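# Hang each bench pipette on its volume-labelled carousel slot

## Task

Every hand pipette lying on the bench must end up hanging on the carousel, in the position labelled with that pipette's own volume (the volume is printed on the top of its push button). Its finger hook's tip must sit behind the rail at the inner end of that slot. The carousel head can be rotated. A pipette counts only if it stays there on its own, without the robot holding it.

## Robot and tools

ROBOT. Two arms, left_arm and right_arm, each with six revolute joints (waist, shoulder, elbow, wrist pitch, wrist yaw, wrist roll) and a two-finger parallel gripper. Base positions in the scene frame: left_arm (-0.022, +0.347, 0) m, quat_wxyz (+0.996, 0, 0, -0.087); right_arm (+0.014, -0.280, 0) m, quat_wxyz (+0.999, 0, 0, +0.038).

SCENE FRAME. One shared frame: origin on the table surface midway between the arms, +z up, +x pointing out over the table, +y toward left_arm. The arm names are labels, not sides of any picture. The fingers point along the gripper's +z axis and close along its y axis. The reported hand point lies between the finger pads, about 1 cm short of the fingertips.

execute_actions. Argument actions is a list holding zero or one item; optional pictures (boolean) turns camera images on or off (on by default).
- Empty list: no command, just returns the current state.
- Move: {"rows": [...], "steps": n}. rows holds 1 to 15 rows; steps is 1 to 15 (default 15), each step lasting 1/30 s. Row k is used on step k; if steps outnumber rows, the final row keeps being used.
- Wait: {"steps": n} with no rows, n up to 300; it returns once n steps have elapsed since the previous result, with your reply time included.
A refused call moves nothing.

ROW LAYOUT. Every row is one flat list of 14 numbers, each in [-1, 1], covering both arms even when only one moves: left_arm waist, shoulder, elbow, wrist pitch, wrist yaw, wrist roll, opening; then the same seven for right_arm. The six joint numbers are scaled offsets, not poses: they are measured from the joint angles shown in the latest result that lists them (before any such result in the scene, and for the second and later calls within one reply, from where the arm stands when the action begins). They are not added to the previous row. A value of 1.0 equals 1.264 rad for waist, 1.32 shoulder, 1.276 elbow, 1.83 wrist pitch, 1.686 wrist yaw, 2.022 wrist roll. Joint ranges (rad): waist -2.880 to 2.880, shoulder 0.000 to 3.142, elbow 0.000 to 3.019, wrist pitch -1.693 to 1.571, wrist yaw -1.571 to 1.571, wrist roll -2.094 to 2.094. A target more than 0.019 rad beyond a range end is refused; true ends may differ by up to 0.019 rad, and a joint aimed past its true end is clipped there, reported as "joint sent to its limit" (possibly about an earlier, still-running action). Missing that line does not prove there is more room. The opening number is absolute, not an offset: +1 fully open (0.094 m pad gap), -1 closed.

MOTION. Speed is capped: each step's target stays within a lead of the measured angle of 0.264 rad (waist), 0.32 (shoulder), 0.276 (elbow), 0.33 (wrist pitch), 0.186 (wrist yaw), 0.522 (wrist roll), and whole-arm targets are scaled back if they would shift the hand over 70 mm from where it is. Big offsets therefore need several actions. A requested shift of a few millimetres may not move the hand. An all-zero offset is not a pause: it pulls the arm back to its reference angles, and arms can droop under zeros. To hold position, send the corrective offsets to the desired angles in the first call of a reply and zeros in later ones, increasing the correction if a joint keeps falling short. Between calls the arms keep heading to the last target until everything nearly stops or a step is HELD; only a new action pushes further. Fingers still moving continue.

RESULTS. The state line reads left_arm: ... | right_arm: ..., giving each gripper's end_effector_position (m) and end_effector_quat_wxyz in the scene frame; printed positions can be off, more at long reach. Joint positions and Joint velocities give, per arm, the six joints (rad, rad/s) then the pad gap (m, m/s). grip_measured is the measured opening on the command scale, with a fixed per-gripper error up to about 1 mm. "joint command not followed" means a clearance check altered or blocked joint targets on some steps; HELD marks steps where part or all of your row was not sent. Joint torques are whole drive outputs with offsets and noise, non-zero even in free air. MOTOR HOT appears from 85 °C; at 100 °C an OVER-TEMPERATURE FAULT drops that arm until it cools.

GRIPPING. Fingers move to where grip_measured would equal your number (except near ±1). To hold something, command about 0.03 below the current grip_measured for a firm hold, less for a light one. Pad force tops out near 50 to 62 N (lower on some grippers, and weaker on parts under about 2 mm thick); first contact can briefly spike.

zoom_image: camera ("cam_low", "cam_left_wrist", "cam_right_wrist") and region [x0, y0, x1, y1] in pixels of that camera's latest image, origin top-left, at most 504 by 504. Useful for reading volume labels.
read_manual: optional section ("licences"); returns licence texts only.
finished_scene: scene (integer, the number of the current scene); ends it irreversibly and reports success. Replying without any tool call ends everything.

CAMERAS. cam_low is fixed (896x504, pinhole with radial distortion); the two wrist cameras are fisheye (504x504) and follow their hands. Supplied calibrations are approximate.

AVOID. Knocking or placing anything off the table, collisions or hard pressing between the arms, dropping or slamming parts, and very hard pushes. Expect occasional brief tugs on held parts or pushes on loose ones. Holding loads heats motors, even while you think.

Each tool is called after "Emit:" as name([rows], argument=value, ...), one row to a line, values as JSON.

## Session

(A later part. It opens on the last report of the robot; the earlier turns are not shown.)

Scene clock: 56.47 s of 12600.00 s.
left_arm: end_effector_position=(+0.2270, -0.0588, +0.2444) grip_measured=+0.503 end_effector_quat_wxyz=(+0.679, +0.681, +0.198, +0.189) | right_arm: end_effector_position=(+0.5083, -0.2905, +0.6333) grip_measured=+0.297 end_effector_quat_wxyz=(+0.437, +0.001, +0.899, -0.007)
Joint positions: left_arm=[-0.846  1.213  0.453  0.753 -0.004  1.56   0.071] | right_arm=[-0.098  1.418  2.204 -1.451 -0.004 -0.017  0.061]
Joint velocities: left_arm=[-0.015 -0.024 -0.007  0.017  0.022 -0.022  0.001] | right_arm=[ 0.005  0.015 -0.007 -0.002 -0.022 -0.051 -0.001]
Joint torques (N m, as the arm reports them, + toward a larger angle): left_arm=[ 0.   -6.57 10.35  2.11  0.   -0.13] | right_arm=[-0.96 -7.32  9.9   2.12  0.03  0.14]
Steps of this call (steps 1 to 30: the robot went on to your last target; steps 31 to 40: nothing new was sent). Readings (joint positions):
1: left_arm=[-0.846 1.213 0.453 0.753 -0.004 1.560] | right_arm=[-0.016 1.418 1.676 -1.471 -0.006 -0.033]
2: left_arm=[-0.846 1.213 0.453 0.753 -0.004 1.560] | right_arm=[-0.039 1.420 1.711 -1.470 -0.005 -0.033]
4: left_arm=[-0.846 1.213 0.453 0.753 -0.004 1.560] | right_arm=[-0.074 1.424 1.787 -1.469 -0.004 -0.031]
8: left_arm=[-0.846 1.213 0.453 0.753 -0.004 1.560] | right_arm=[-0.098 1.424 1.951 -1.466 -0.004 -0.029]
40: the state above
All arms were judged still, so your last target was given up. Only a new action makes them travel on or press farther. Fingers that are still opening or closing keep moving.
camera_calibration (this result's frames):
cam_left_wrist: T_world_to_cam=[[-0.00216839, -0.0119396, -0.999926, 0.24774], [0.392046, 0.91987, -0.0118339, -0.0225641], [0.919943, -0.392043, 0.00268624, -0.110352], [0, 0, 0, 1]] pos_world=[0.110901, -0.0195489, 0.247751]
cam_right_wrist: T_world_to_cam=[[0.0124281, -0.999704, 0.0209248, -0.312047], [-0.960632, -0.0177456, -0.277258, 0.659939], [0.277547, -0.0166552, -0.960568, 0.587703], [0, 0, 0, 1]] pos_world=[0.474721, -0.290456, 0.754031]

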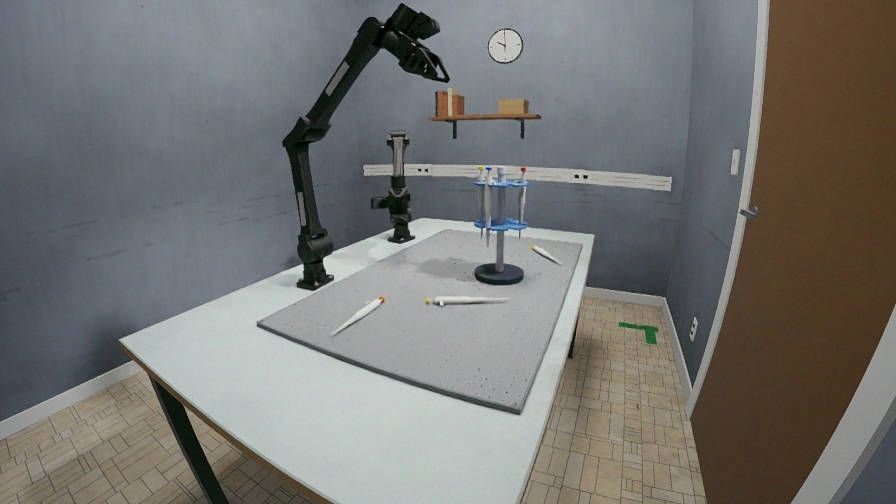

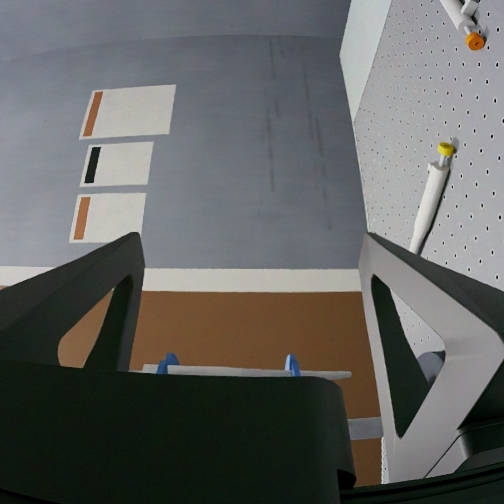

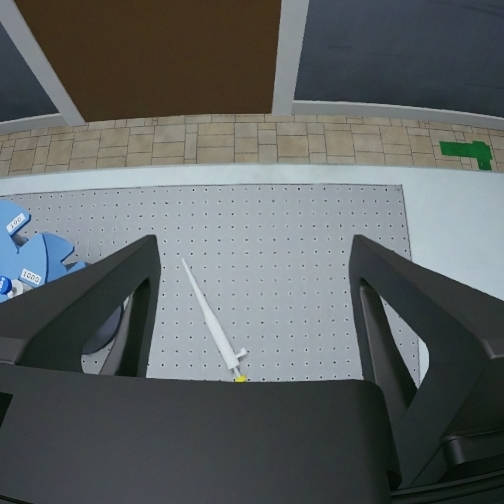

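Emit:
execute_actions([
  {"rows":[[0,0,0.03,0,0,0,0.5,0.09,0.35,-0.44,0.085,0,-0.18,0.3]]},
], pictures=false)

Emit:
execute_actions([
  {"steps":45},
])

Scene clock: 61.50 s of 12600.00 s.
left_arm: end_effector_position=(+0.2270, -0.0588, +0.2444) grip_measured=+0.503 end_effector_quat_wxyz=(+0.679, +0.681, +0.198, +0.189) | right_arm: end_effector_position=(+0.5897, -0.2777, +0.4231) grip_measured=+0.297 end_effector_quat_wxyz=(+0.258, -0.076, +0.963, -0.017)
Joint positions: left_arm=[-0.846  1.213  0.453  0.753 -0.004  1.56   0.071] | right_arm=[-0.073  1.581  1.922 -1.389 -0.004 -0.153  0.061]
Joint velocities: left_arm=[-0.005 -0.024  0.012  0.007 -0.037 -0.066  0.001] | right_arm=[ 0.034  0.562 -0.667  0.1    0.11  -0.168 -0.001]
Joint torques (N m, as the arm reports them, + toward a larger angle): left_arm=[-0.23 -6.65 10.35  2.09 -0.01 -0.12] | right_arm=[  0.44 -10.11  10.47   1.81   0.    -0.14]
Steps of this call (steps 1 to 90: nothing new was sent; then 1.53 s passed at rest; steps 91 to 105: all 15 steps of this action). Readings (joint positions):
91: left_arm=[-0.846 1.213 0.453 0.753 -0.004 1.560] | right_arm=[-0.098 1.420 2.195 -1.446 -0.004 -0.025]
92: left_arm=[-0.846 1.213 0.453 0.753 -0.004 1.560] | right_arm=[-0.097 1.419 2.184 -1.440 -0.004 -0.037]
94: left_arm=[-0.846 1.213 0.453 0.753 -0.004 1.560] | right_arm=[-0.094 1.426 2.152 -1.429 -0.004 -0.059]
98: left_arm=[-0.846 1.213 0.453 0.753 -0.004 1.560] | right_arm=[-0.085 1.465 2.076 -1.412 -0.004 -0.098]
105: the state above

Scene clock: 63.00 s of 12600.00 s.
left_arm: end_effector_position=(+0.2270, -0.0588, +0.2444) grip_measured=+0.503 end_effector_quat_wxyz=(+0.679, +0.681, +0.198, +0.189) | right_arm: end_effector_position=(+0.5809, -0.2265, +0.1154) grip_measured=+0.297 end_effector_quat_wxyz=(-0.009, -0.227, +0.974, +0.003)
Joint positions: left_arm=[-0.846  1.213  0.453  0.753 -0.004  1.56   0.071] | right_arm=[ 0.017  1.897  1.614 -1.306 -0.004 -0.365  0.061]
Joint velocities: left_arm=[-0.005 -0.015  0.012  0.012 -0.022 -0.007  0.001] | right_arm=[-0.015 -0.005 -0.012 -0.012  0.022  0.081  0.001]
Joint torques (N m, as the arm reports them, + toward a larger angle): left_arm=[-0.34 -6.66 10.37  2.13 -0.01 -0.13] | right_arm=[ -0.65 -16.12  11.65   0.73  -0.02  -0.16]
Steps of this call (steps 1 to 45: the robot went on to your last target). Readings (joint positions):
1: left_arm=[-0.846 1.213 0.453 0.753 -0.004 1.560] | right_arm=[-0.071 1.600 1.897 -1.386 -0.004 -0.160]
2: left_arm=[-0.846 1.213 0.453 0.753 -0.004 1.560] | right_arm=[-0.070 1.620 1.873 -1.382 -0.004 -0.168]
4: left_arm=[-0.846 1.213 0.453 0.753 -0.004 1.560] | right_arm=[-0.066 1.660 1.824 -1.374 -0.004 -0.185]
8: left_arm=[-0.846 1.213 0.453 0.753 -0.004 1.560] | right_arm=[-0.055 1.749 1.730 -1.351 -0.004 -0.229]
45: the state above
All arms were judged still, so your last target was given up. Only a new action makes them travel on or press farther. Fingers that are still opening or closing keep moving.
camera_calibration (this result's frames):
cam_left_wrist: T_world_to_cam=[[-0.00216839, -0.0119396, -0.999926, 0.24774], [0.392046, 0.91987, -0.0118339, -0.0225641], [0.919943, -0.392043, 0.00268624, -0.110352], [0, 0, 0, 1]] pos_world=[0.110901, -0.0195489, 0.247751]
cam_right_wrist: T_world_to_cam=[[0.460317, -0.88753, -0.0199801, -0.468192], [-0.707274, -0.380244, 0.595968, 0.25718], [-0.536536, -0.260203, -0.80276, 0.470597], [0, 0, 0, 1]] pos_world=[0.649906, -0.195292, 0.215151]

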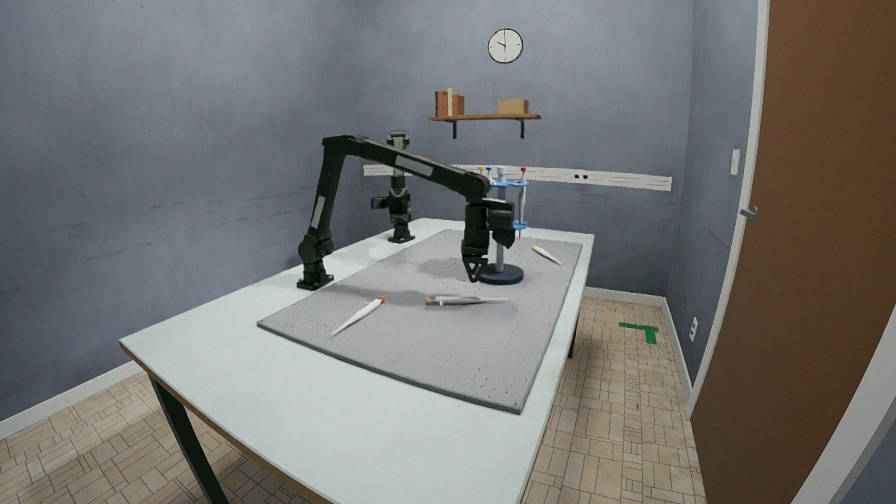

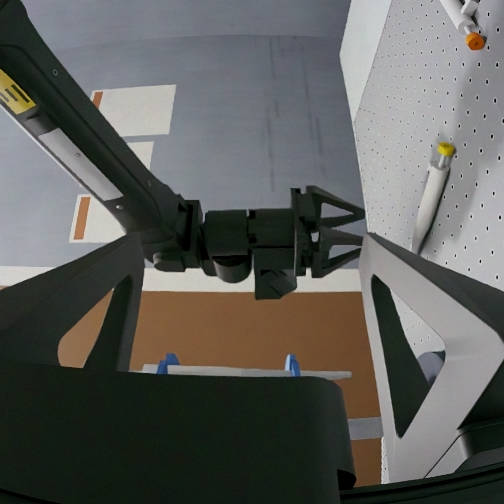

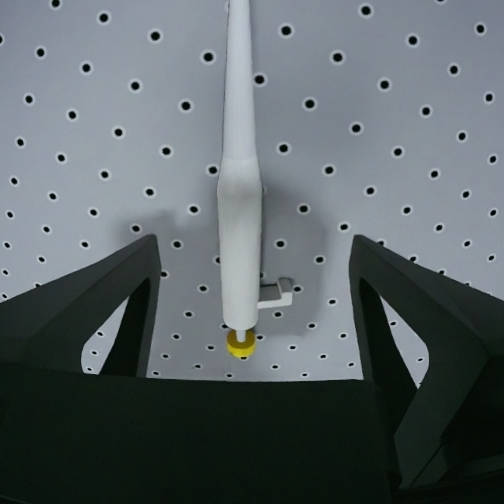

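Emit:
execute_actions([
  {"rows":[[0,0,0.03,0,0,0,0.5,0.018,0.015,-0.015,0.03,0,0,0.3],[0,0,0.03,0,0,0,0.5,0.018,0.03,-0.03,0.05,0,0,0.3],[0,0,0.03,0,0,0,0.5,0.018,0.04,-0.04,0.07,0,0,0.3],[0,0,0.03,0,0,0,0.5,0.018,0.05,-0.055,0.09,0,0,0.3],[0,0,0.03,0,0,0,0.5,0.018,0.064,-0.065,0.105,0,0,0.3]]},
], pictures=false)

Emit:
execute_actions([
  {"steps":12},
])

Emit:
zoom_image(camera="cam_low", region=[410, 250, 530, 320])

Scene clock: 67.20 s of 12600.00 s.
left_arm: end_effector_position=(+0.2270, -0.0588, +0.2444) grip_measured=+0.503 end_effector_quat_wxyz=(+0.679, +0.681, +0.198, +0.189) | right_arm: end_effector_position=(+0.5869, -0.2213, +0.0388) grip_measured=+0.297 end_effector_quat_wxyz=(-0.002, -0.231, +0.973, +0.002)
Joint positions: left_arm=[-0.846  1.213  0.453  0.753 -0.004  1.56   0.071] | right_arm=[ 0.025  1.977  1.525 -1.123 -0.004 -0.365  0.061]
Joint velocities: left_arm=[-0.015 -0.015 -0.012  0.017  0.051  0.051  0.001] | right_arm=[-0.005  0.005 -0.046 -0.022 -0.051  0.007 -0.   ]
Joint torques (N m, as the arm reports them, + toward a larger angle): left_arm=[-0.06 -6.59 10.4   2.12 -0.01 -0.13] | right_arm=[  0.24 -14.66   9.35   0.66  -0.02  -0.01]
Steps of this call (steps 1 to 90: nothing new was sent; then 0.70 s passed at rest; steps 91 to 105: all 15 steps of this action). Readings (joint positions):
91: left_arm=[-0.846 1.213 0.453 0.753 -0.004 1.560] | right_arm=[0.017 1.897 1.611 -1.298 -0.004 -0.365]
92: left_arm=[-0.846 1.213 0.453 0.753 -0.004 1.560] | right_arm=[0.017 1.897 1.604 -1.277 -0.004 -0.365]
94: left_arm=[-0.846 1.213 0.453 0.753 -0.004 1.560] | right_arm=[0.019 1.901 1.580 -1.217 -0.004 -0.365]
98: left_arm=[-0.846 1.213 0.453 0.753 -0.004 1.560] | right_arm=[0.024 1.943 1.539 -1.136 -0.004 -0.365]
105: the state above

Scene clock: 67.60 s of 12600.00 s.
left_arm: end_effector_position=(+0.2270, -0.0588, +0.2444) grip_measured=+0.503 end_effector_quat_wxyz=(+0.679, +0.681, +0.198, +0.189) | right_arm: end_effector_position=(+0.5868, -0.2213, +0.0386) grip_measured=+0.297 end_effector_quat_wxyz=(-0.002, -0.231, +0.973, +0.002)
Joint positions: left_arm=[-0.846  1.213  0.453  0.753 -0.004  1.56   0.071] | right_arm=[ 0.025  1.977  1.524 -1.123 -0.004 -0.365  0.061]
Joint velocities: left_arm=[-0.015 -0.005 -0.007  0.012 -0.051 -0.022 -0.   ] | right_arm=[-0.015 -0.005  0.002 -0.007  0.022 -0.022  0.   ]
Joint torques (N m, as the arm reports them, + toward a larger angle): left_arm=[-0.1  -6.68 10.35  2.12  0.   -0.12] | right_arm=[  0.56 -14.99   9.35   0.67  -0.02  -0.01]
Steps of this call (steps 1 to 12: the robot went on to your last target). Readings (joint positions):
1: left_arm=[-0.846 1.213 0.453 0.753 -0.004 1.560] | right_arm=[0.025 1.977 1.524 -1.123 -0.004 -0.365]
2: left_arm=[-0.846 1.213 0.453 0.753 -0.004 1.560] | right_arm=[0.025 1.977 1.524 -1.123 -0.004 -0.365]
4: left_arm=[-0.846 1.213 0.453 0.753 -0.004 1.560] | right_arm=[0.025 1.977 1.524 -1.123 -0.004 -0.365]
8: left_arm=[-0.846 1.213 0.453 0.753 -0.004 1.560] | right_arm=[0.025 1.977 1.524 -1.123 -0.004 -0.365]
12: the state above
camera_calibration (this result's frames):
cam_left_wrist: T_world_to_cam=[[-0.00216839, -0.0119396, -0.999926, 0.24774], [0.392046, 0.91987, -0.0118339, -0.0225641], [0.919943, -0.392043, 0.00268624, -0.110352], [0, 0, 0, 1]] pos_world=[0.110901, -0.0195489, 0.247751]
cam_right_wrist: T_world_to_cam=[[0.467645, -0.88379, -0.0149705, -0.471511], [-0.712055, -0.386701, 0.586037, 0.310865], [-0.523723, -0.263398, -0.810146, 0.405564], [0, 0, 0, 1]] pos_world=[0.654256, -0.189681, 0.139329]

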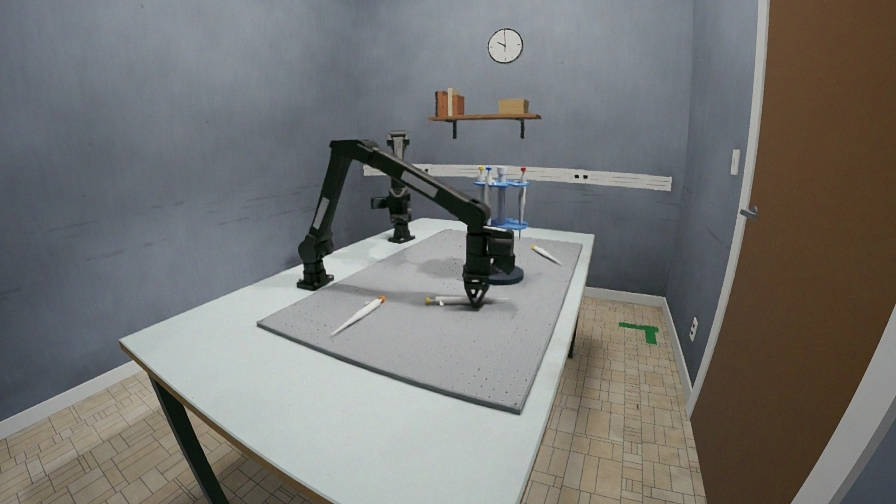

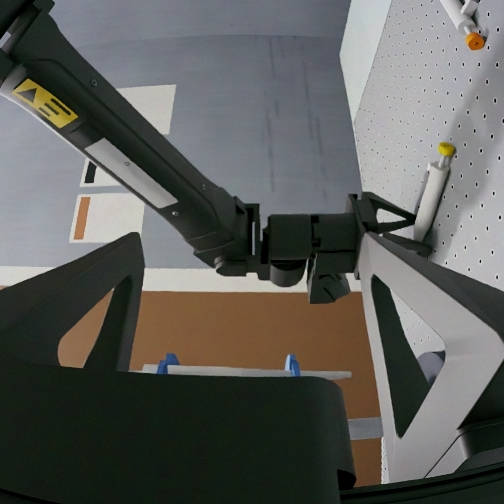

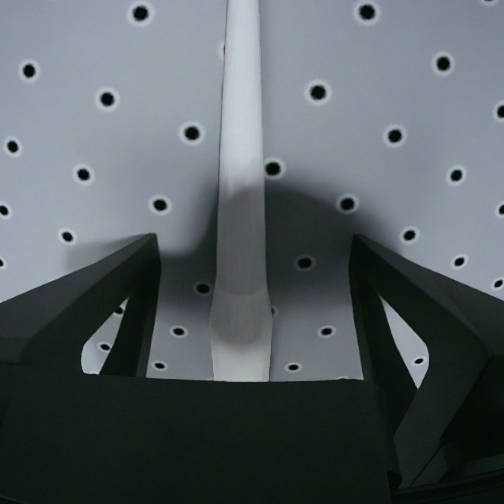

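Region (410, 250, 530, 320) of cam_low's 896x504 image, scaled by 4.200, with more detail than that image has; it fills the top 294 rows of this view, and the rest is white.

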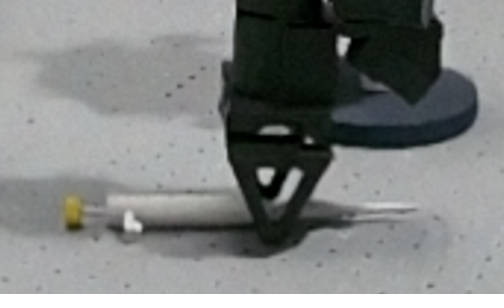

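Try lower with stronger shoulder push.

Emit:
execute_actions([
  {"rows":[[0,0,0.03,0,0,0,0.5,0,0.035,0.01,0.01,0,0,0.3]],"steps":12},
], pictures=false)

Emit:
execute_actions([
  {"rows":[[0,0,0.03,0,0,0,0.5,0,0,0.01,0,0,0,-0.85]]},
], pictures=false)

Scene clock: 69.83 s of 12600.00 s.
left_arm: end_effector_position=(+0.2270, -0.0588, +0.2444) grip_measured=+0.503 end_effector_quat_wxyz=(+0.679, +0.681, +0.198, +0.189) | right_arm: end_effector_position=(+0.5878, -0.2211, +0.0361) grip_measured=+0.297 end_effector_quat_wxyz=(-0.001, -0.231, +0.973, +0.002)
Joint positions: left_arm=[-0.846  1.213  0.453  0.753 -0.004  1.56   0.071] | right_arm=[ 0.025  1.982  1.524 -1.116 -0.004 -0.365  0.061]
Joint velocities: left_arm=[-0.005 -0.015 -0.007  0.007  0.022  0.051 -0.   ] | right_arm=[ 0.015  0.005 -0.012 -0.012  0.051 -0.037  0.   ]
Joint torques (N m, as the arm reports them, + toward a larger angle): left_arm=[-0.13 -6.73 10.28  2.09 -0.01 -0.13] | right_arm=[ -0.57 -12.19   9.8    0.83  -0.02   0.  ]
Steps of this call (steps 1 to 15: the robot went on to your last target; steps 16 to 55: nothing new was sent; steps 56 to 67: all 12 steps of this action). Readings (joint positions):
56: left_arm=[-0.846 1.213 0.453 0.753 -0.004 1.560] | right_arm=[0.025 1.979 1.524 -1.122 -0.004 -0.365]
57: left_arm=[-0.846 1.213 0.453 0.753 -0.004 1.560] | right_arm=[0.025 1.980 1.524 -1.119 -0.004 -0.365]
59: left_arm=[-0.846 1.213 0.453 0.753 -0.004 1.560] | right_arm=[0.025 1.982 1.524 -1.116 -0.004 -0.365]
63: left_arm=[-0.846 1.213 0.453 0.753 -0.004 1.560] | right_arm=[0.025 1.982 1.524 -1.116 -0.004 -0.365]
67: the state above

Scene clock: 70.33 s of 12600.00 s.
left_arm: end_effector_position=(+0.2270, -0.0588, +0.2444) grip_measured=+0.503 end_effector_quat_wxyz=(+0.679, +0.681, +0.198, +0.189) | right_arm: end_effector_position=(+0.5879, -0.2211, +0.0363) grip_measured=-0.695 end_effector_quat_wxyz=(-0.001, -0.231, +0.973, +0.002)
Joint positions: left_arm=[-0.846  1.213  0.453  0.753 -0.004  1.56   0.071] | right_arm=[ 0.025  1.981  1.524 -1.116 -0.004 -0.365  0.014]
Joint velocities: left_arm=[ 0.005 -0.015  0.007 -0.012 -0.007  0.022  0.001] | right_arm=[-0.005 -0.015 -0.007  0.002 -0.037  0.037  0.001]
Joint torques (N m, as the arm reports them, + toward a larger angle): left_arm=[-0.19 -6.7  10.35  2.16  0.   -0.13] | right_arm=[ -0.58 -15.03   9.82   0.3    0.03   0.  ]
Steps of this call (steps 1 to 15: all 15 steps of this action). Readings (joint positions):
1: left_arm=[-0.846 1.213 0.453 0.753 -0.004 1.560] | right_arm=[0.025 1.981 1.524 -1.116 -0.006 -0.365]
2: left_arm=[-0.846 1.213 0.453 0.753 -0.004 1.560] | right_arm=[0.025 1.981 1.524 -1.116 -0.008 -0.365]
4: left_arm=[-0.846 1.213 0.453 0.753 -0.004 1.560] | right_arm=[0.025 1.981 1.524 -1.116 -0.007 -0.363]
8: left_arm=[-0.846 1.213 0.453 0.753 -0.004 1.560] | right_arm=[0.025 1.981 1.524 -1.116 -0.004 -0.365]
15: the state above

Emit:
execute_actions([
  {"rows":[[0,0,0.03,0,0,0,0.5,0,-0.03,0.02,-0.015,0,0,-0.85],[0,0,0.03,0,0,0,0.5,0,-0.06,0.02,-0.03,0,0,-0.85],[0,0,0.03,0,0,0,0.5,0,-0.09,0.01,-0.045,0,0,-0.85],[0,0,0.03,0,0,0,0.5,0,-0.12,0,-0.06,0,0,-0.85],[0,0,0.03,0,0,0,0.5,0,-0.155,-0.015,-0.075,0,0,-0.85],[0,0,0.03,0,0,0,0.5,0,-0.19,-0.03,-0.09,0,0,-0.85],[0,0,0.03,0,0,0,0.5,0,-0.225,-0.05,-0.105,0,0,-0.85],[0,0,0.03,0,0,0,0.5,0,-0.26,-0.07,-0.12,0,0,-0.85],[0,0,0.03,0,0,0,0.5,0,-0.295,-0.09,-0.135,0,0,-0.85],[0,0,0.03,0,0,0,0.5,0,-0.33,-0.11,-0.15,0,0,-0.85],[0,0,0.03,0,0,0,0.5,0,-0.365,-0.13,-0.165,0,0,-0.85],[0,0,0.03,0,0,0,0.5,0,-0.4,-0.15,-0.18,0,0,-0.85],[0,0,0.03,0,0,0,0.5,0,-0.44,-0.17,-0.195,0,0,-0.85],[0,0,0.03,0,0,0,0.5,0,-0.48,-0.19,-0.21,0,0,-0.85],[0,0,0.03,0,0,0,0.5,0,-0.515,-0.2,-0.225,0,0,-0.85]]},
], pictures=false)

Emit:
execute_actions([
  {"steps":25},
], pictures=false)

Emit:
execute_actions([
  {"rows":[[0,0,0.03,0,0,0,0.5,0.012,0,0.02,0,0,0.006,-0.85],[0,0,0.03,0,0,0,0.5,0.024,0,0.02,0,0,0.012,-0.85],[0,0,0.03,0,0,0,0.5,0.036,0,0.02,0,0,0.018,-0.85],[0,0,0.03,0,0,0,0.5,0.048,0,0.02,0,0,0.024,-0.85],[0,0,0.03,0,0,0,0.5,0.06,0,0.02,0,0,0.03,-0.85],[0,0,0.03,0,0,0,0.5,0.072,0,0.02,0,0,0.036,-0.85],[0,0,0.03,0,0,0,0.5,0.084,0,0.02,0,0,0.042,-0.85],[0,0,0.03,0,0,0,0.5,0.096,0,0.02,0,0,0.048,-0.85],[0,0,0.03,0,0,0,0.5,0.108,0,0.02,0,0,0.054,-0.85],[0,0,0.03,0,0,0,0.5,0.12,0,0.02,0,0,0.06,-0.85],[0,0,0.03,0,0,0,0.5,0.132,0,0.02,0,0,0.066,-0.85],[0,0,0.03,0,0,0,0.5,0.144,0,0.02,0,0,0.072,-0.85],[0,0,0.03,0,0,0,0.5,0.156,0,0.02,0,0,0.078,-0.85],[0,0,0.03,0,0,0,0.5,0.168,0,0.02,0,0,0.084,-0.85],[0,0,0.03,0,0,0,0.5,0.18,0,0.02,0,0,0.09,-0.85]]},
], pictures=false)

Emit:
execute_actions([
  {"rows":[[0,0,0.03,0,0,0,0.5,0.04,0,0.02,0,0,0.02,-0.85],[0,0,0.03,0,0,0,0.5,0.052,0,0.02,0,0,0.026,-0.85],[0,0,0.03,0,0,0,0.5,0.064,0,0.02,0,0,0.032,-0.85],[0,0,0.03,0,0,0,0.5,0.076,0,0.02,0,0,0.038,-0.85],[0,0,0.03,0,0,0,0.5,0.088,0,0.02,0,0,0.044,-0.85],[0,0,0.03,0,0,0,0.5,0.1,0,0.02,0,0,0.05,-0.85],[0,0,0.03,0,0,0,0.5,0.112,0,0.02,0,0,0.056,-0.85],[0,0,0.03,0,0,0,0.5,0.124,0,0.02,0,0,0.062,-0.85],[0,0,0.03,0,0,0,0.5,0.136,0,0.02,0,0,0.068,-0.85],[0,0,0.03,0,0,0,0.5,0.148,0,0.02,0,0,0.074,-0.85],[0,0,0.03,0,0,0,0.5,0.16,0,0.02,0,0,0.08,-0.85],[0,0,0.03,0,0,0,0.5,0.17,0,0.02,0,0,0.085,-0.85],[0,0,0.03,0,0,0,0.5,0.18,0,0.02,0,0,0.09,-0.85]]},
], pictures=false)

Emit:
execute_actions([
  {"steps":15},
])

Scene clock: 81.30 s of 12600.00 s.
left_arm: end_effector_position=(+0.2270, -0.0588, +0.2444) grip_measured=+0.503 end_effector_quat_wxyz=(+0.679, +0.681, +0.198, +0.189) | right_arm: end_effector_position=(+0.4614, -0.2340, +0.1862) grip_measured=-0.695 end_effector_quat_wxyz=(-0.012, -0.231, +0.973, +0.004)
Joint positions: left_arm=[-0.846  1.213  0.453  0.753 -0.004  1.56   0.071] | right_arm=[ 0.025  1.551  1.344 -1.388 -0.004 -0.365  0.014]
Joint velocities: left_arm=[ 0.005 -0.015 -0.002 -0.027  0.022 -0.051  0.   ] | right_arm=[ 0.005 -1.48  -0.569 -0.725 -0.007 -0.081 -0.   ]
Joint torques (N m, as the arm reports them, + toward a larger angle): left_arm=[-0.12 -6.56 10.35  2.05  0.   -0.12] | right_arm=[ -0.6  -12.21   9.49  -0.15  -0.03  -0.01]
Steps of this call (steps 1 to 15: the robot went on to your last target; steps 16 to 90: nothing new was sent; then 7.47 s passed at rest; steps 91 to 105: all 15 steps of this action). Readings (joint positions):
91: left_arm=[-0.846 1.213 0.453 0.753 -0.004 1.560] | right_arm=[0.025 1.979 1.524 -1.119 -0.004 -0.365]
92: left_arm=[-0.846 1.213 0.453 0.753 -0.004 1.560] | right_arm=[0.025 1.976 1.524 -1.128 -0.004 -0.365]
94: left_arm=[-0.846 1.213 0.453 0.753 -0.004 1.560] | right_arm=[0.025 1.957 1.519 -1.164 -0.004 -0.365]
98: left_arm=[-0.846 1.213 0.453 0.753 -0.004 1.560] | right_arm=[0.025 1.855 1.475 -1.235 -0.004 -0.365]
105: the state above

Scene clock: 82.13 s of 12600.00 s.
left_arm: end_effector_position=(+0.2270, -0.0588, +0.2444) grip_measured=+0.503 end_effector_quat_wxyz=(+0.679, +0.681, +0.198, +0.189) | right_arm: end_effector_position=(+0.3811, -0.2422, +0.2499) grip_measured=-0.695 end_effector_quat_wxyz=(+0.001, -0.231, +0.973, +0.002)
Joint positions: left_arm=[-0.846  1.213  0.453  0.753 -0.004  1.56   0.071] | right_arm=[ 0.025  1.304  1.257 -1.522 -0.004 -0.365  0.014]
Joint velocities: left_arm=[-0.005  0.005 -0.012 -0.022 -0.022  0.007  0.   ] | right_arm=[ 0.024  0.015  0.007 -0.007 -0.007 -0.037 -0.   ]
Joint torques (N m, as the arm reports them, + toward a larger angle): left_arm=[-0.14 -6.7  10.37  2.13 -0.01 -0.12] | right_arm=[-0.6  -7.03 10.73  0.2  -0.03  0.  ]
Steps of this call (steps 1 to 25: the robot went on to your last target). Readings (joint positions):
1: left_arm=[-0.846 1.213 0.453 0.753 -0.004 1.560] | right_arm=[0.025 1.501 1.325 -1.414 -0.004 -0.365]
2: left_arm=[-0.846 1.213 0.453 0.753 -0.004 1.560] | right_arm=[0.025 1.449 1.306 -1.441 -0.004 -0.365]
4: left_arm=[-0.846 1.213 0.453 0.753 -0.004 1.560] | right_arm=[0.025 1.350 1.278 -1.491 -0.004 -0.365]
8: left_arm=[-0.846 1.213 0.453 0.753 -0.004 1.560] | right_arm=[0.025 1.244 1.271 -1.521 -0.004 -0.365]
25: the state above

Scene clock: 82.63 s of 12600.00 s.
left_arm: end_effector_position=(+0.2270, -0.0588, +0.2444) grip_measured=+0.503 end_effector_quat_wxyz=(+0.679, +0.681, +0.198, +0.189) | right_arm: end_effector_position=(+0.3672, -0.1730, +0.2499) grip_measured=-0.695 end_effector_quat_wxyz=(+0.001, -0.267, +0.964, +0.002)
Joint positions: left_arm=[-0.846  1.213  0.453  0.753 -0.004  1.56   0.071] | right_arm=[ 0.217  1.304  1.257 -1.522 -0.004 -0.248  0.014]
Joint velocities: left_arm=[-0.005 -0.015 -0.007 -0.012 -0.037  0.007  0.   ] | right_arm=[ 0.435  0.015  0.012  0.012 -0.007  0.374 -0.001]
Joint torques (N m, as the arm reports them, + toward a larger angle): left_arm=[-0.18 -6.61 10.35  2.13 -0.01 -0.13] | right_arm=[ 0.08 -7.84 11.83  0.32 -0.06  0.15]
Steps of this call (steps 1 to 15: all 15 steps of this action). Readings (joint positions):
1: left_arm=[-0.846 1.213 0.453 0.753 -0.004 1.560] | right_arm=[0.025 1.304 1.257 -1.522 -0.004 -0.365]
2: left_arm=[-0.846 1.213 0.453 0.753 -0.004 1.560] | right_arm=[0.026 1.304 1.257 -1.522 -0.004 -0.364]
4: left_arm=[-0.846 1.213 0.453 0.753 -0.004 1.560] | right_arm=[0.035 1.304 1.257 -1.522 -0.004 -0.355]
8: left_arm=[-0.846 1.213 0.453 0.753 -0.004 1.560] | right_arm=[0.091 1.304 1.257 -1.522 -0.004 -0.323]
15: the state above

Scene clock: 83.13 s of 12600.00 s.
left_arm: end_effector_position=(+0.2270, -0.0588, +0.2444) grip_measured=+0.503 end_effector_quat_wxyz=(+0.679, +0.681, +0.198, +0.189) | right_arm: end_effector_position=(+0.3363, -0.1001, +0.2499) grip_measured=-0.695 end_effector_quat_wxyz=(+0.000, -0.305, +0.952, +0.002)
Joint positions: left_arm=[-0.846  1.213  0.453  0.753 -0.004  1.56   0.071] | right_arm=[ 0.431  1.304  1.257 -1.522 -0.004 -0.111  0.014]
Joint velocities: left_arm=[-0.005 -0.005 -0.007 -0.007 -0.022 -0.066  0.   ] | right_arm=[0.269 0.015 0.007 0.002 0.051 0.081 0.   ]
Joint torques (N m, as the arm reports them, + toward a larger angle): left_arm=[-0.02 -6.53 10.35  2.07 -0.01 -0.13] | right_arm=[-0.92 -7.54 11.96  0.32  0.    0.16]
Steps of this call (steps 1 to 15: all 15 steps of this action). Readings (joint positions):
1: left_arm=[-0.846 1.213 0.453 0.753 -0.004 1.560] | right_arm=[0.231 1.304 1.257 -1.522 -0.004 -0.242]
2: left_arm=[-0.846 1.213 0.453 0.753 -0.004 1.560] | right_arm=[0.245 1.304 1.257 -1.522 -0.004 -0.236]
4: left_arm=[-0.846 1.213 0.453 0.753 -0.004 1.560] | right_arm=[0.273 1.304 1.257 -1.522 -0.004 -0.221]
8: left_arm=[-0.846 1.213 0.453 0.753 -0.004 1.560] | right_arm=[0.331 1.304 1.257 -1.522 -0.004 -0.183]
15: the state above

Scene clock: 83.63 s of 12600.00 s.
left_arm: end_effector_position=(+0.2270, -0.0588, +0.2444) grip_measured=+0.503 end_effector_quat_wxyz=(+0.679, +0.681, +0.198, +0.189) | right_arm: end_effector_position=(+0.3342, -0.0964, +0.2499) grip_measured=-0.695 end_effector_quat_wxyz=(+0.000, -0.297, +0.955, +0.002)
Joint positions: left_arm=[-0.846  1.213  0.453  0.753 -0.004  1.56   0.071] | right_arm=[ 0.443  1.304  1.257 -1.522 -0.004 -0.083  0.014]
Joint velocities: left_arm=[-0.005 -0.005  0.007  0.012  0.022  0.022  0.001] | right_arm=[-0.005  0.024  0.012  0.017 -0.081 -0.037 -0.001]
Joint torques (N m, as the arm reports them, + toward a larger angle): left_arm=[-0.3  -6.62 10.3   2.13 -0.01 -0.12] | right_arm=[-0.6  -7.07 11.98  0.31  0.    0.22]
Steps of this call (steps 1 to 15: the robot went on to your last target). Readings (joint positions):
1: left_arm=[-0.846 1.213 0.453 0.753 -0.004 1.560] | right_arm=[0.439 1.304 1.257 -1.522 -0.004 -0.106]
2: left_arm=[-0.846 1.213 0.453 0.753 -0.004 1.560] | right_arm=[0.442 1.304 1.257 -1.522 -0.004 -0.101]
4: left_arm=[-0.846 1.213 0.453 0.753 -0.004 1.560] | right_arm=[0.443 1.304 1.257 -1.522 -0.004 -0.094]
8: left_arm=[-0.846 1.213 0.453 0.753 -0.004 1.560] | right_arm=[0.443 1.304 1.257 -1.522 -0.004 -0.087]
15: the state above
camera_calibration (this result's frames):
cam_left_wrist: T_world_to_cam=[[-0.00216839, -0.0119396, -0.999926, 0.24774], [0.392046, 0.91987, -0.0118339, -0.0225641], [0.919943, -0.392043, 0.00268624, -0.110352], [0, 0, 0, 1]] pos_world=[0.110901, -0.0195489, 0.247751]
cam_right_wrist: T_world_to_cam=[[0.583056, -0.812314, -0.0138324, -0.271781], [-0.655626, -0.480508, 0.582467, 0.0284616], [-0.479793, -0.330542, -0.812737, 0.456843], [0, 0, 0, 1]] pos_world=[0.396313, -0.0560896, 0.350956]

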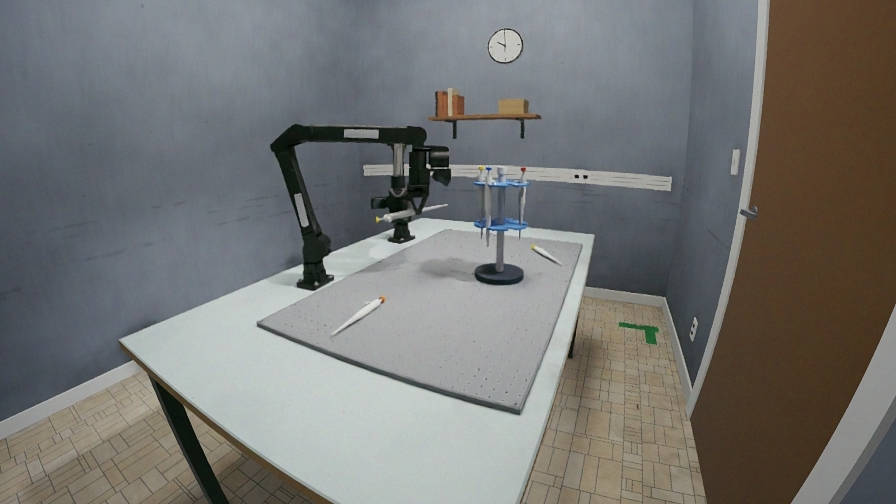

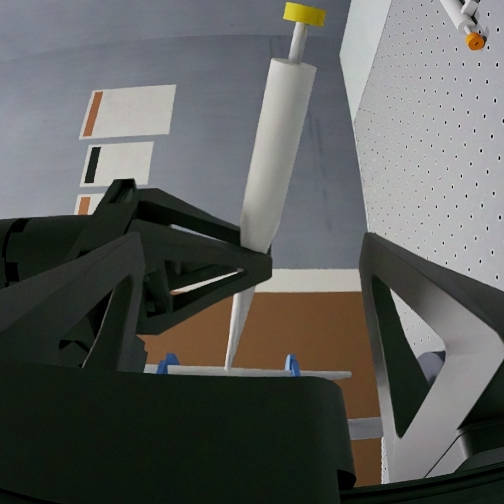

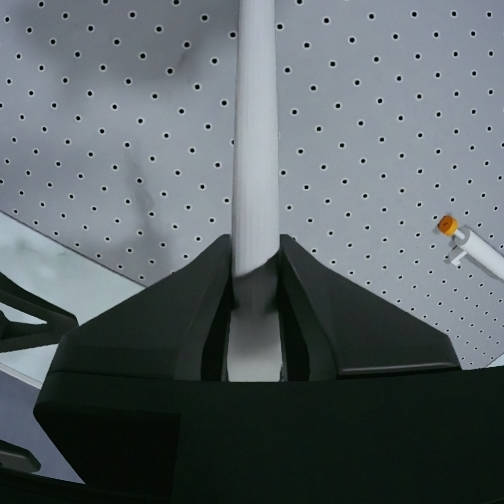

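Emit:
execute_actions([
  {"rows":[[0,0.0,0.04,0.01,0,0.105,0.5,0,0,0.02,0,0,0,-0.85],[0,0.02,0.06,0.01,0,0.105,0.5,0,0,0.02,0,0,0,-0.85],[0,0.04,0.08,0.015,0,0.105,0.5,0,0,0.02,0,0,0,-0.85],[0,0.06,0.095,0.015,0,0.105,0.5,0,0,0.02,0,0,0,-0.85],[0,0.08,0.11,0.02,0,0.105,0.5,0,0,0.02,0,0,0,-0.85],[0,0.1,0.125,0.02,0,0.105,0.5,0,0,0.02,0,0,0,-0.85],[0,0.12,0.14,0.025,0,0.105,0.5,0,0,0.02,0,0,0,-0.85],[0,0.14,0.155,0.03,0,0.105,0.5,0,0,0.02,0,0,0,-0.85],[0,0.155,0.165,0.03,0,0.105,0.5,0,0,0.02,0,0,0,-0.85]]},
], pictures=false)

Emit:
execute_actions([
  {"steps":15},
])

Scene clock: 89.00 s of 12600.00 s.
left_arm: end_effector_position=(+0.2643, -0.1196, +0.2446) grip_measured=+0.503 end_effector_quat_wxyz=(+0.660, +0.695, +0.130, +0.256) | right_arm: end_effector_position=(+0.3342, -0.0964, +0.2499) grip_measured=-0.695 end_effector_quat_wxyz=(+0.000, -0.296, +0.955, +0.002)
Joint positions: left_arm=[-0.846  1.419  0.631  0.79  -0.004  1.755  0.071] | right_arm=[ 0.443  1.304  1.257 -1.522 -0.004 -0.082  0.014]
Joint velocities: left_arm=[-0.005 -0.005 -0.012  0.007 -0.037  0.022 -0.   ] | right_arm=[ 0.005  0.005  0.002  0.007 -0.051  0.066 -0.001]
Joint torques (N m, as the arm reports them, + toward a larger angle): left_arm=[  0.11 -10.14   9.74   2.9   -0.01  -0.04] | right_arm=[-0.58 -7.28 11.99  0.32  0.   -0.01]
Steps of this call (steps 1 to 15: the robot went on to your last target; steps 16 to 90: nothing new was sent; then 1.87 s passed at rest; steps 91 to 105: all 15 steps of this action). Readings (joint positions):
91: left_arm=[-0.846 1.213 0.453 0.753 -0.004 1.591] | right_arm=[0.443 1.304 1.257 -1.522 -0.004 -0.082]
92: left_arm=[-0.846 1.213 0.455 0.753 -0.004 1.625] | right_arm=[0.443 1.304 1.257 -1.522 -0.004 -0.082]
94: left_arm=[-0.846 1.230 0.474 0.757 -0.004 1.675] | right_arm=[0.443 1.304 1.257 -1.522 -0.004 -0.082]
98: left_arm=[-0.846 1.326 0.567 0.778 -0.004 1.727] | right_arm=[0.443 1.304 1.257 -1.522 -0.004 -0.082]
105: the state above

Scene clock: 89.50 s of 12600.00 s.
left_arm: end_effector_position=(+0.2643, -0.1196, +0.2453) grip_measured=+0.503 end_effector_quat_wxyz=(+0.660, +0.694, +0.127, +0.258) | right_arm: end_effector_position=(+0.3342, -0.0964, +0.2499) grip_measured=-0.695 end_effector_quat_wxyz=(+0.000, -0.296, +0.955, +0.002)
Joint positions: left_arm=[-0.846  1.419  0.631  0.793 -0.004  1.762  0.071] | right_arm=[ 0.443  1.304  1.257 -1.522 -0.004 -0.082  0.014]
Joint velocities: left_arm=[-0.005  0.005 -0.007 -0.017  0.022  0.051  0.001] | right_arm=[-0.005  0.005 -0.007 -0.007 -0.022 -0.007 -0.   ]
Joint torques (N m, as the arm reports them, + toward a larger angle): left_arm=[-0.21 -9.7   9.81  2.84  0.   -0.03] | right_arm=[-0.59 -7.27 12.    0.32  0.   -0.01]
Steps of this call (steps 1 to 15: the robot went on to your last target). Readings (joint positions):
1: left_arm=[-0.846 1.419 0.631 0.791 -0.004 1.757] | right_arm=[0.443 1.304 1.257 -1.522 -0.004 -0.082]
2: left_arm=[-0.846 1.419 0.631 0.793 -0.004 1.758] | right_arm=[0.443 1.304 1.257 -1.522 -0.004 -0.082]
4: left_arm=[-0.846 1.419 0.631 0.793 -0.004 1.759] | right_arm=[0.443 1.304 1.257 -1.522 -0.004 -0.082]
8: left_arm=[-0.846 1.419 0.631 0.793 -0.004 1.761] | right_arm=[0.443 1.304 1.257 -1.522 -0.004 -0.082]
15: the state above
All arms were judged still, so your last target was given up. Only a new action makes them travel on or press farther. Fingers that are still opening or closing keep moving.
camera_calibration (this result's frames):
cam_left_wrist: T_world_to_cam=[[0.173913, 0.0845887, -0.981121, 0.208424], [0.380235, 0.913272, 0.146139, -0.0176168], [0.908392, -0.398472, 0.126666, -0.196679], [0, 0, 0, 1]] pos_world=[0.149113, -0.0799124, 0.231976]
cam_right_wrist: T_world_to_cam=[[0.582436, -0.812759, -0.0138338, -0.271616], [-0.65599, -0.480007, 0.582469, 0.028631], [-0.480047, -0.330176, -0.812735, 0.456963], [0, 0, 0, 1]] pos_world=[0.396344, -0.0561369, 0.350956]

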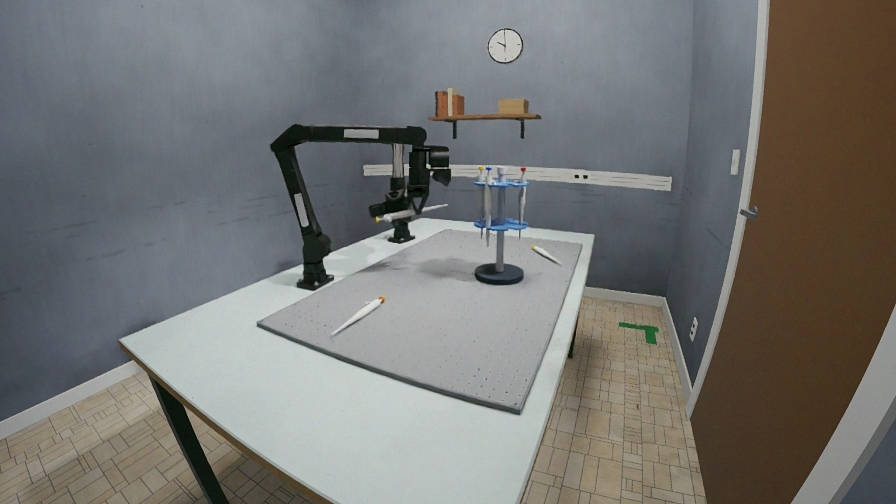

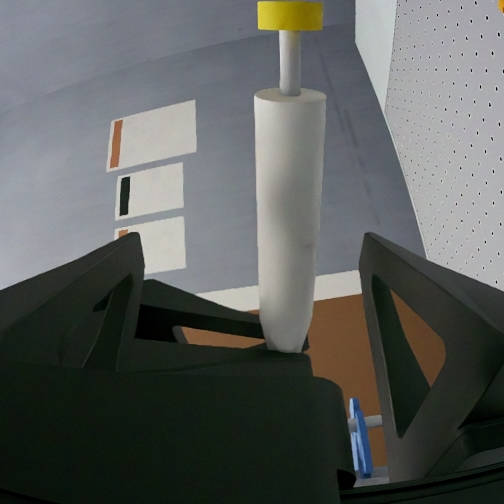

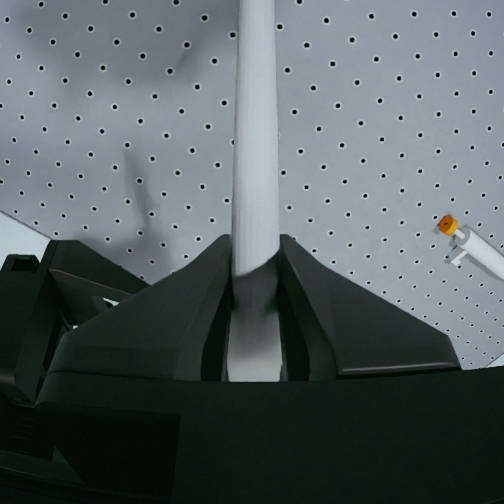

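Emit:
execute_actions([
  {"rows":[[0,0.02,0.04,0.01,0,0,0.5,0,0,0.02,0,0,0,-0.85],[0,0.035,0.055,0.015,0,0,0.5,0,0,0.02,0,0,0,-0.85],[0,0.05,0.07,0.02,0,0,0.5,0,0,0.02,0,0,0,-0.85],[0,0.068,0.083,0.02,0,0,0.5,0,0,0.02,0,0,0,-0.85]]},
])

Scene clock: 92.63 s of 12600.00 s.
left_arm: end_effector_position=(+0.2784, -0.1426, +0.2390) grip_measured=+0.503 end_effector_quat_wxyz=(+0.661, +0.693, +0.127, +0.258) | right_arm: end_effector_position=(+0.3342, -0.0964, +0.2499) grip_measured=-0.695 end_effector_quat_wxyz=(+0.000, -0.296, +0.955, +0.002)
Joint positions: left_arm=[-0.846  1.502  0.696  0.812 -0.004  1.762  0.071] | right_arm=[ 0.443  1.304  1.257 -1.522 -0.004 -0.082  0.014]
Joint velocities: left_arm=[-0.015 -0.005 -0.017  0.027 -0.007 -0.051 -0.001] | right_arm=[-0.005  0.005 -0.007  0.002 -0.022  0.007  0.001]
Joint torques (N m, as the arm reports them, + toward a larger angle): left_arm=[ -0.24 -10.73  10.33   2.76   0.    -0.13] | right_arm=[-0.6  -7.28 11.99  0.31  0.   -0.01]
Steps of this call (steps 1 to 79: nothing new was sent; steps 80 to 94: all 15 steps of this action). Readings (joint positions):
80: left_arm=[-0.846 1.419 0.631 0.793 -0.004 1.762] | right_arm=[0.443 1.304 1.257 -1.522 -0.004 -0.082]
81: left_arm=[-0.846 1.422 0.633 0.795 -0.004 1.762] | right_arm=[0.443 1.304 1.257 -1.522 -0.004 -0.082]
83: left_arm=[-0.846 1.443 0.651 0.804 -0.004 1.762] | right_arm=[0.443 1.304 1.257 -1.522 -0.004 -0.082]
87: left_arm=[-0.846 1.496 0.695 0.810 -0.004 1.762] | right_arm=[0.443 1.304 1.257 -1.522 -0.004 -0.082]
94: the state above
camera_calibration (this result's frames):
cam_left_wrist: T_world_to_cam=[[0.175209, 0.0831906, -0.98101, 0.201094], [0.38004, 0.91348, 0.145339, -0.000770848], [0.908224, -0.398288, 0.128434, -0.218193], [0, 0, 0, 1]] pos_world=[0.163228, -0.102929, 0.225411]
cam_right_wrist: T_world_to_cam=[[0.582436, -0.812759, -0.0138338, -0.271616], [-0.65599, -0.480007, 0.582469, 0.028631], [-0.480047, -0.330176, -0.812735, 0.456963], [0, 0, 0, 1]] pos_world=[0.396344, -0.0561369, 0.350956]

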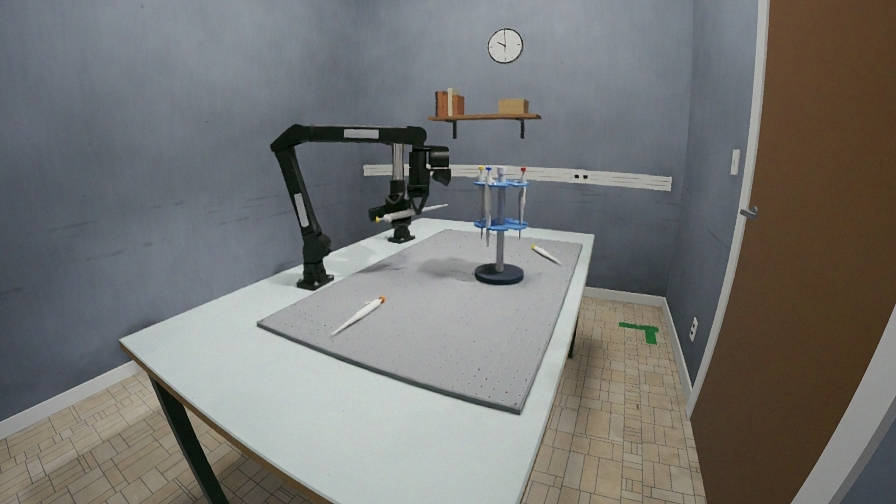

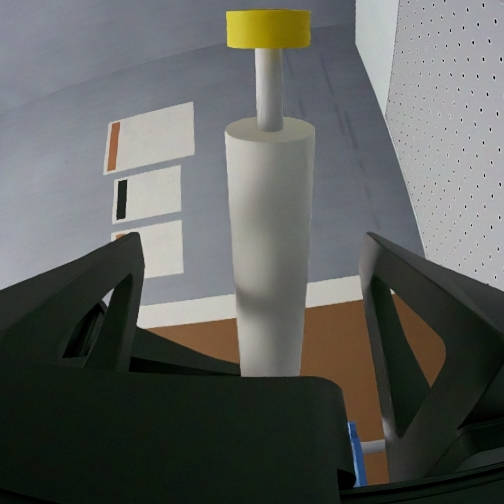

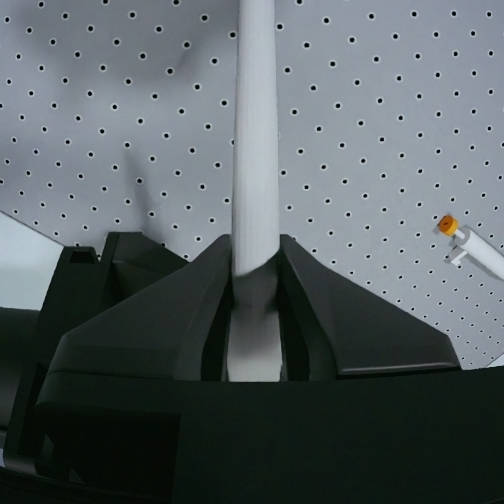

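Emit:
execute_actions([
  {"rows":[[0.02,0,0.03,0,0,0,0.5,0,0,0.02,0,0,0,-0.85],[0.033,0,0.03,0,0,0,0.5,0,0,0.02,0,0,0,-0.85]]},
])

Scene clock: 94.87 s of 12600.00 s.
left_arm: end_effector_position=(+0.2943, -0.1325, +0.2391) grip_measured=+0.503 end_effector_quat_wxyz=(+0.656, +0.691, +0.138, +0.269) | right_arm: end_effector_position=(+0.3342, -0.0964, +0.2499) grip_measured=-0.695 end_effector_quat_wxyz=(+0.000, -0.296, +0.955, +0.002)
Joint positions: left_arm=[-0.813  1.502  0.696  0.812 -0.004  1.762  0.071] | right_arm=[ 0.443  1.304  1.257 -1.522 -0.004 -0.082  0.014]
Joint velocities: left_arm=[-0.015  0.005 -0.022 -0.002  0.022 -0.007 -0.001] | right_arm=[-0.005 -0.024  0.007 -0.022 -0.007  0.007 -0.001]
Joint torques (N m, as the arm reports them, + toward a larger angle): left_arm=[  0.56 -11.08  10.1    2.09   0.    -0.12] | right_arm=[-0.59 -7.29 12.    0.31  0.    0.  ]
Steps of this call (steps 1 to 15: the robot went on to your last target; steps 16 to 52: nothing new was sent; steps 53 to 67: all 15 steps of this action). Readings (joint positions):
53: left_arm=[-0.845 1.502 0.696 0.812 -0.004 1.762] | right_arm=[0.443 1.304 1.257 -1.522 -0.004 -0.082]
54: left_arm=[-0.843 1.502 0.696 0.812 -0.004 1.762] | right_arm=[0.443 1.304 1.257 -1.522 -0.004 -0.082]
56: left_arm=[-0.833 1.502 0.696 0.812 -0.004 1.762] | right_arm=[0.443 1.304 1.257 -1.522 -0.004 -0.082]
60: left_arm=[-0.814 1.502 0.696 0.812 -0.004 1.762] | right_arm=[0.443 1.304 1.257 -1.522 -0.004 -0.082]
67: the state above
camera_calibration (this result's frames):
cam_left_wrist: T_world_to_cam=[[0.172591, 0.0885804, -0.981002, 0.199043], [0.349842, 0.925501, 0.145118, -0.00552981], [0.920773, -0.368242, 0.128744, -0.228393], [0, 0, 0, 1]] pos_world=[0.177879, -0.0966173, 0.225469]
cam_right_wrist: T_world_to_cam=[[0.582436, -0.812759, -0.0138338, -0.271616], [-0.65599, -0.480007, 0.582469, 0.028631], [-0.480047, -0.330176, -0.812735, 0.456963], [0, 0, 0, 1]] pos_world=[0.396344, -0.0561369, 0.350956]

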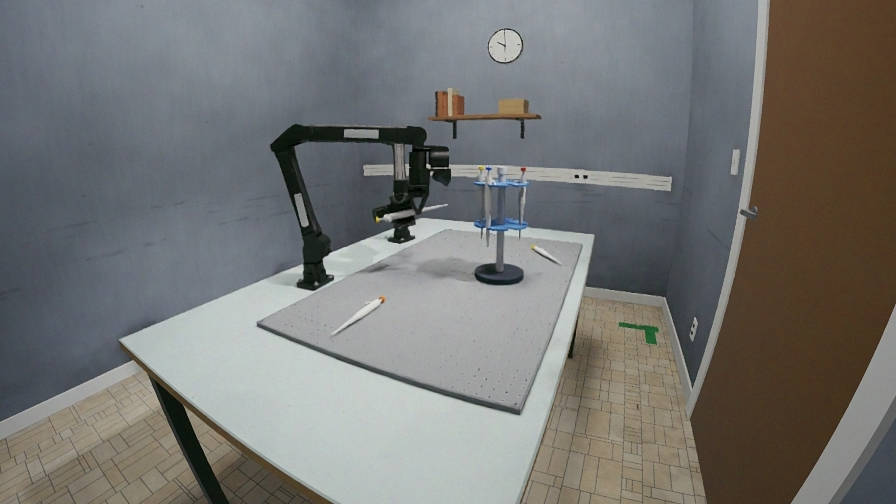

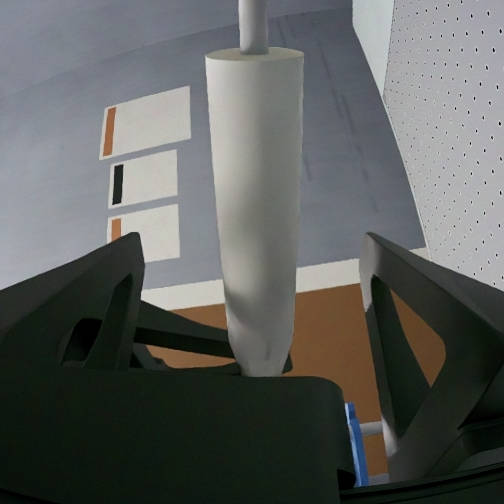

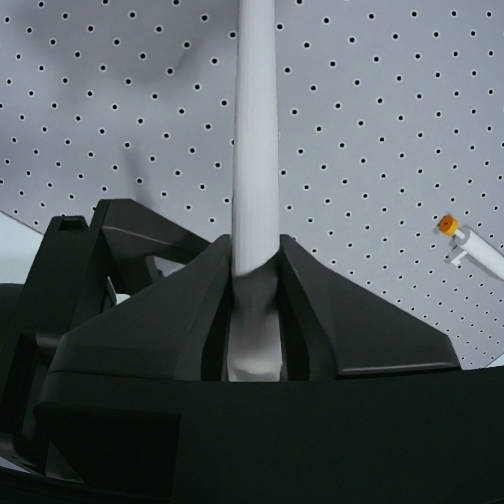

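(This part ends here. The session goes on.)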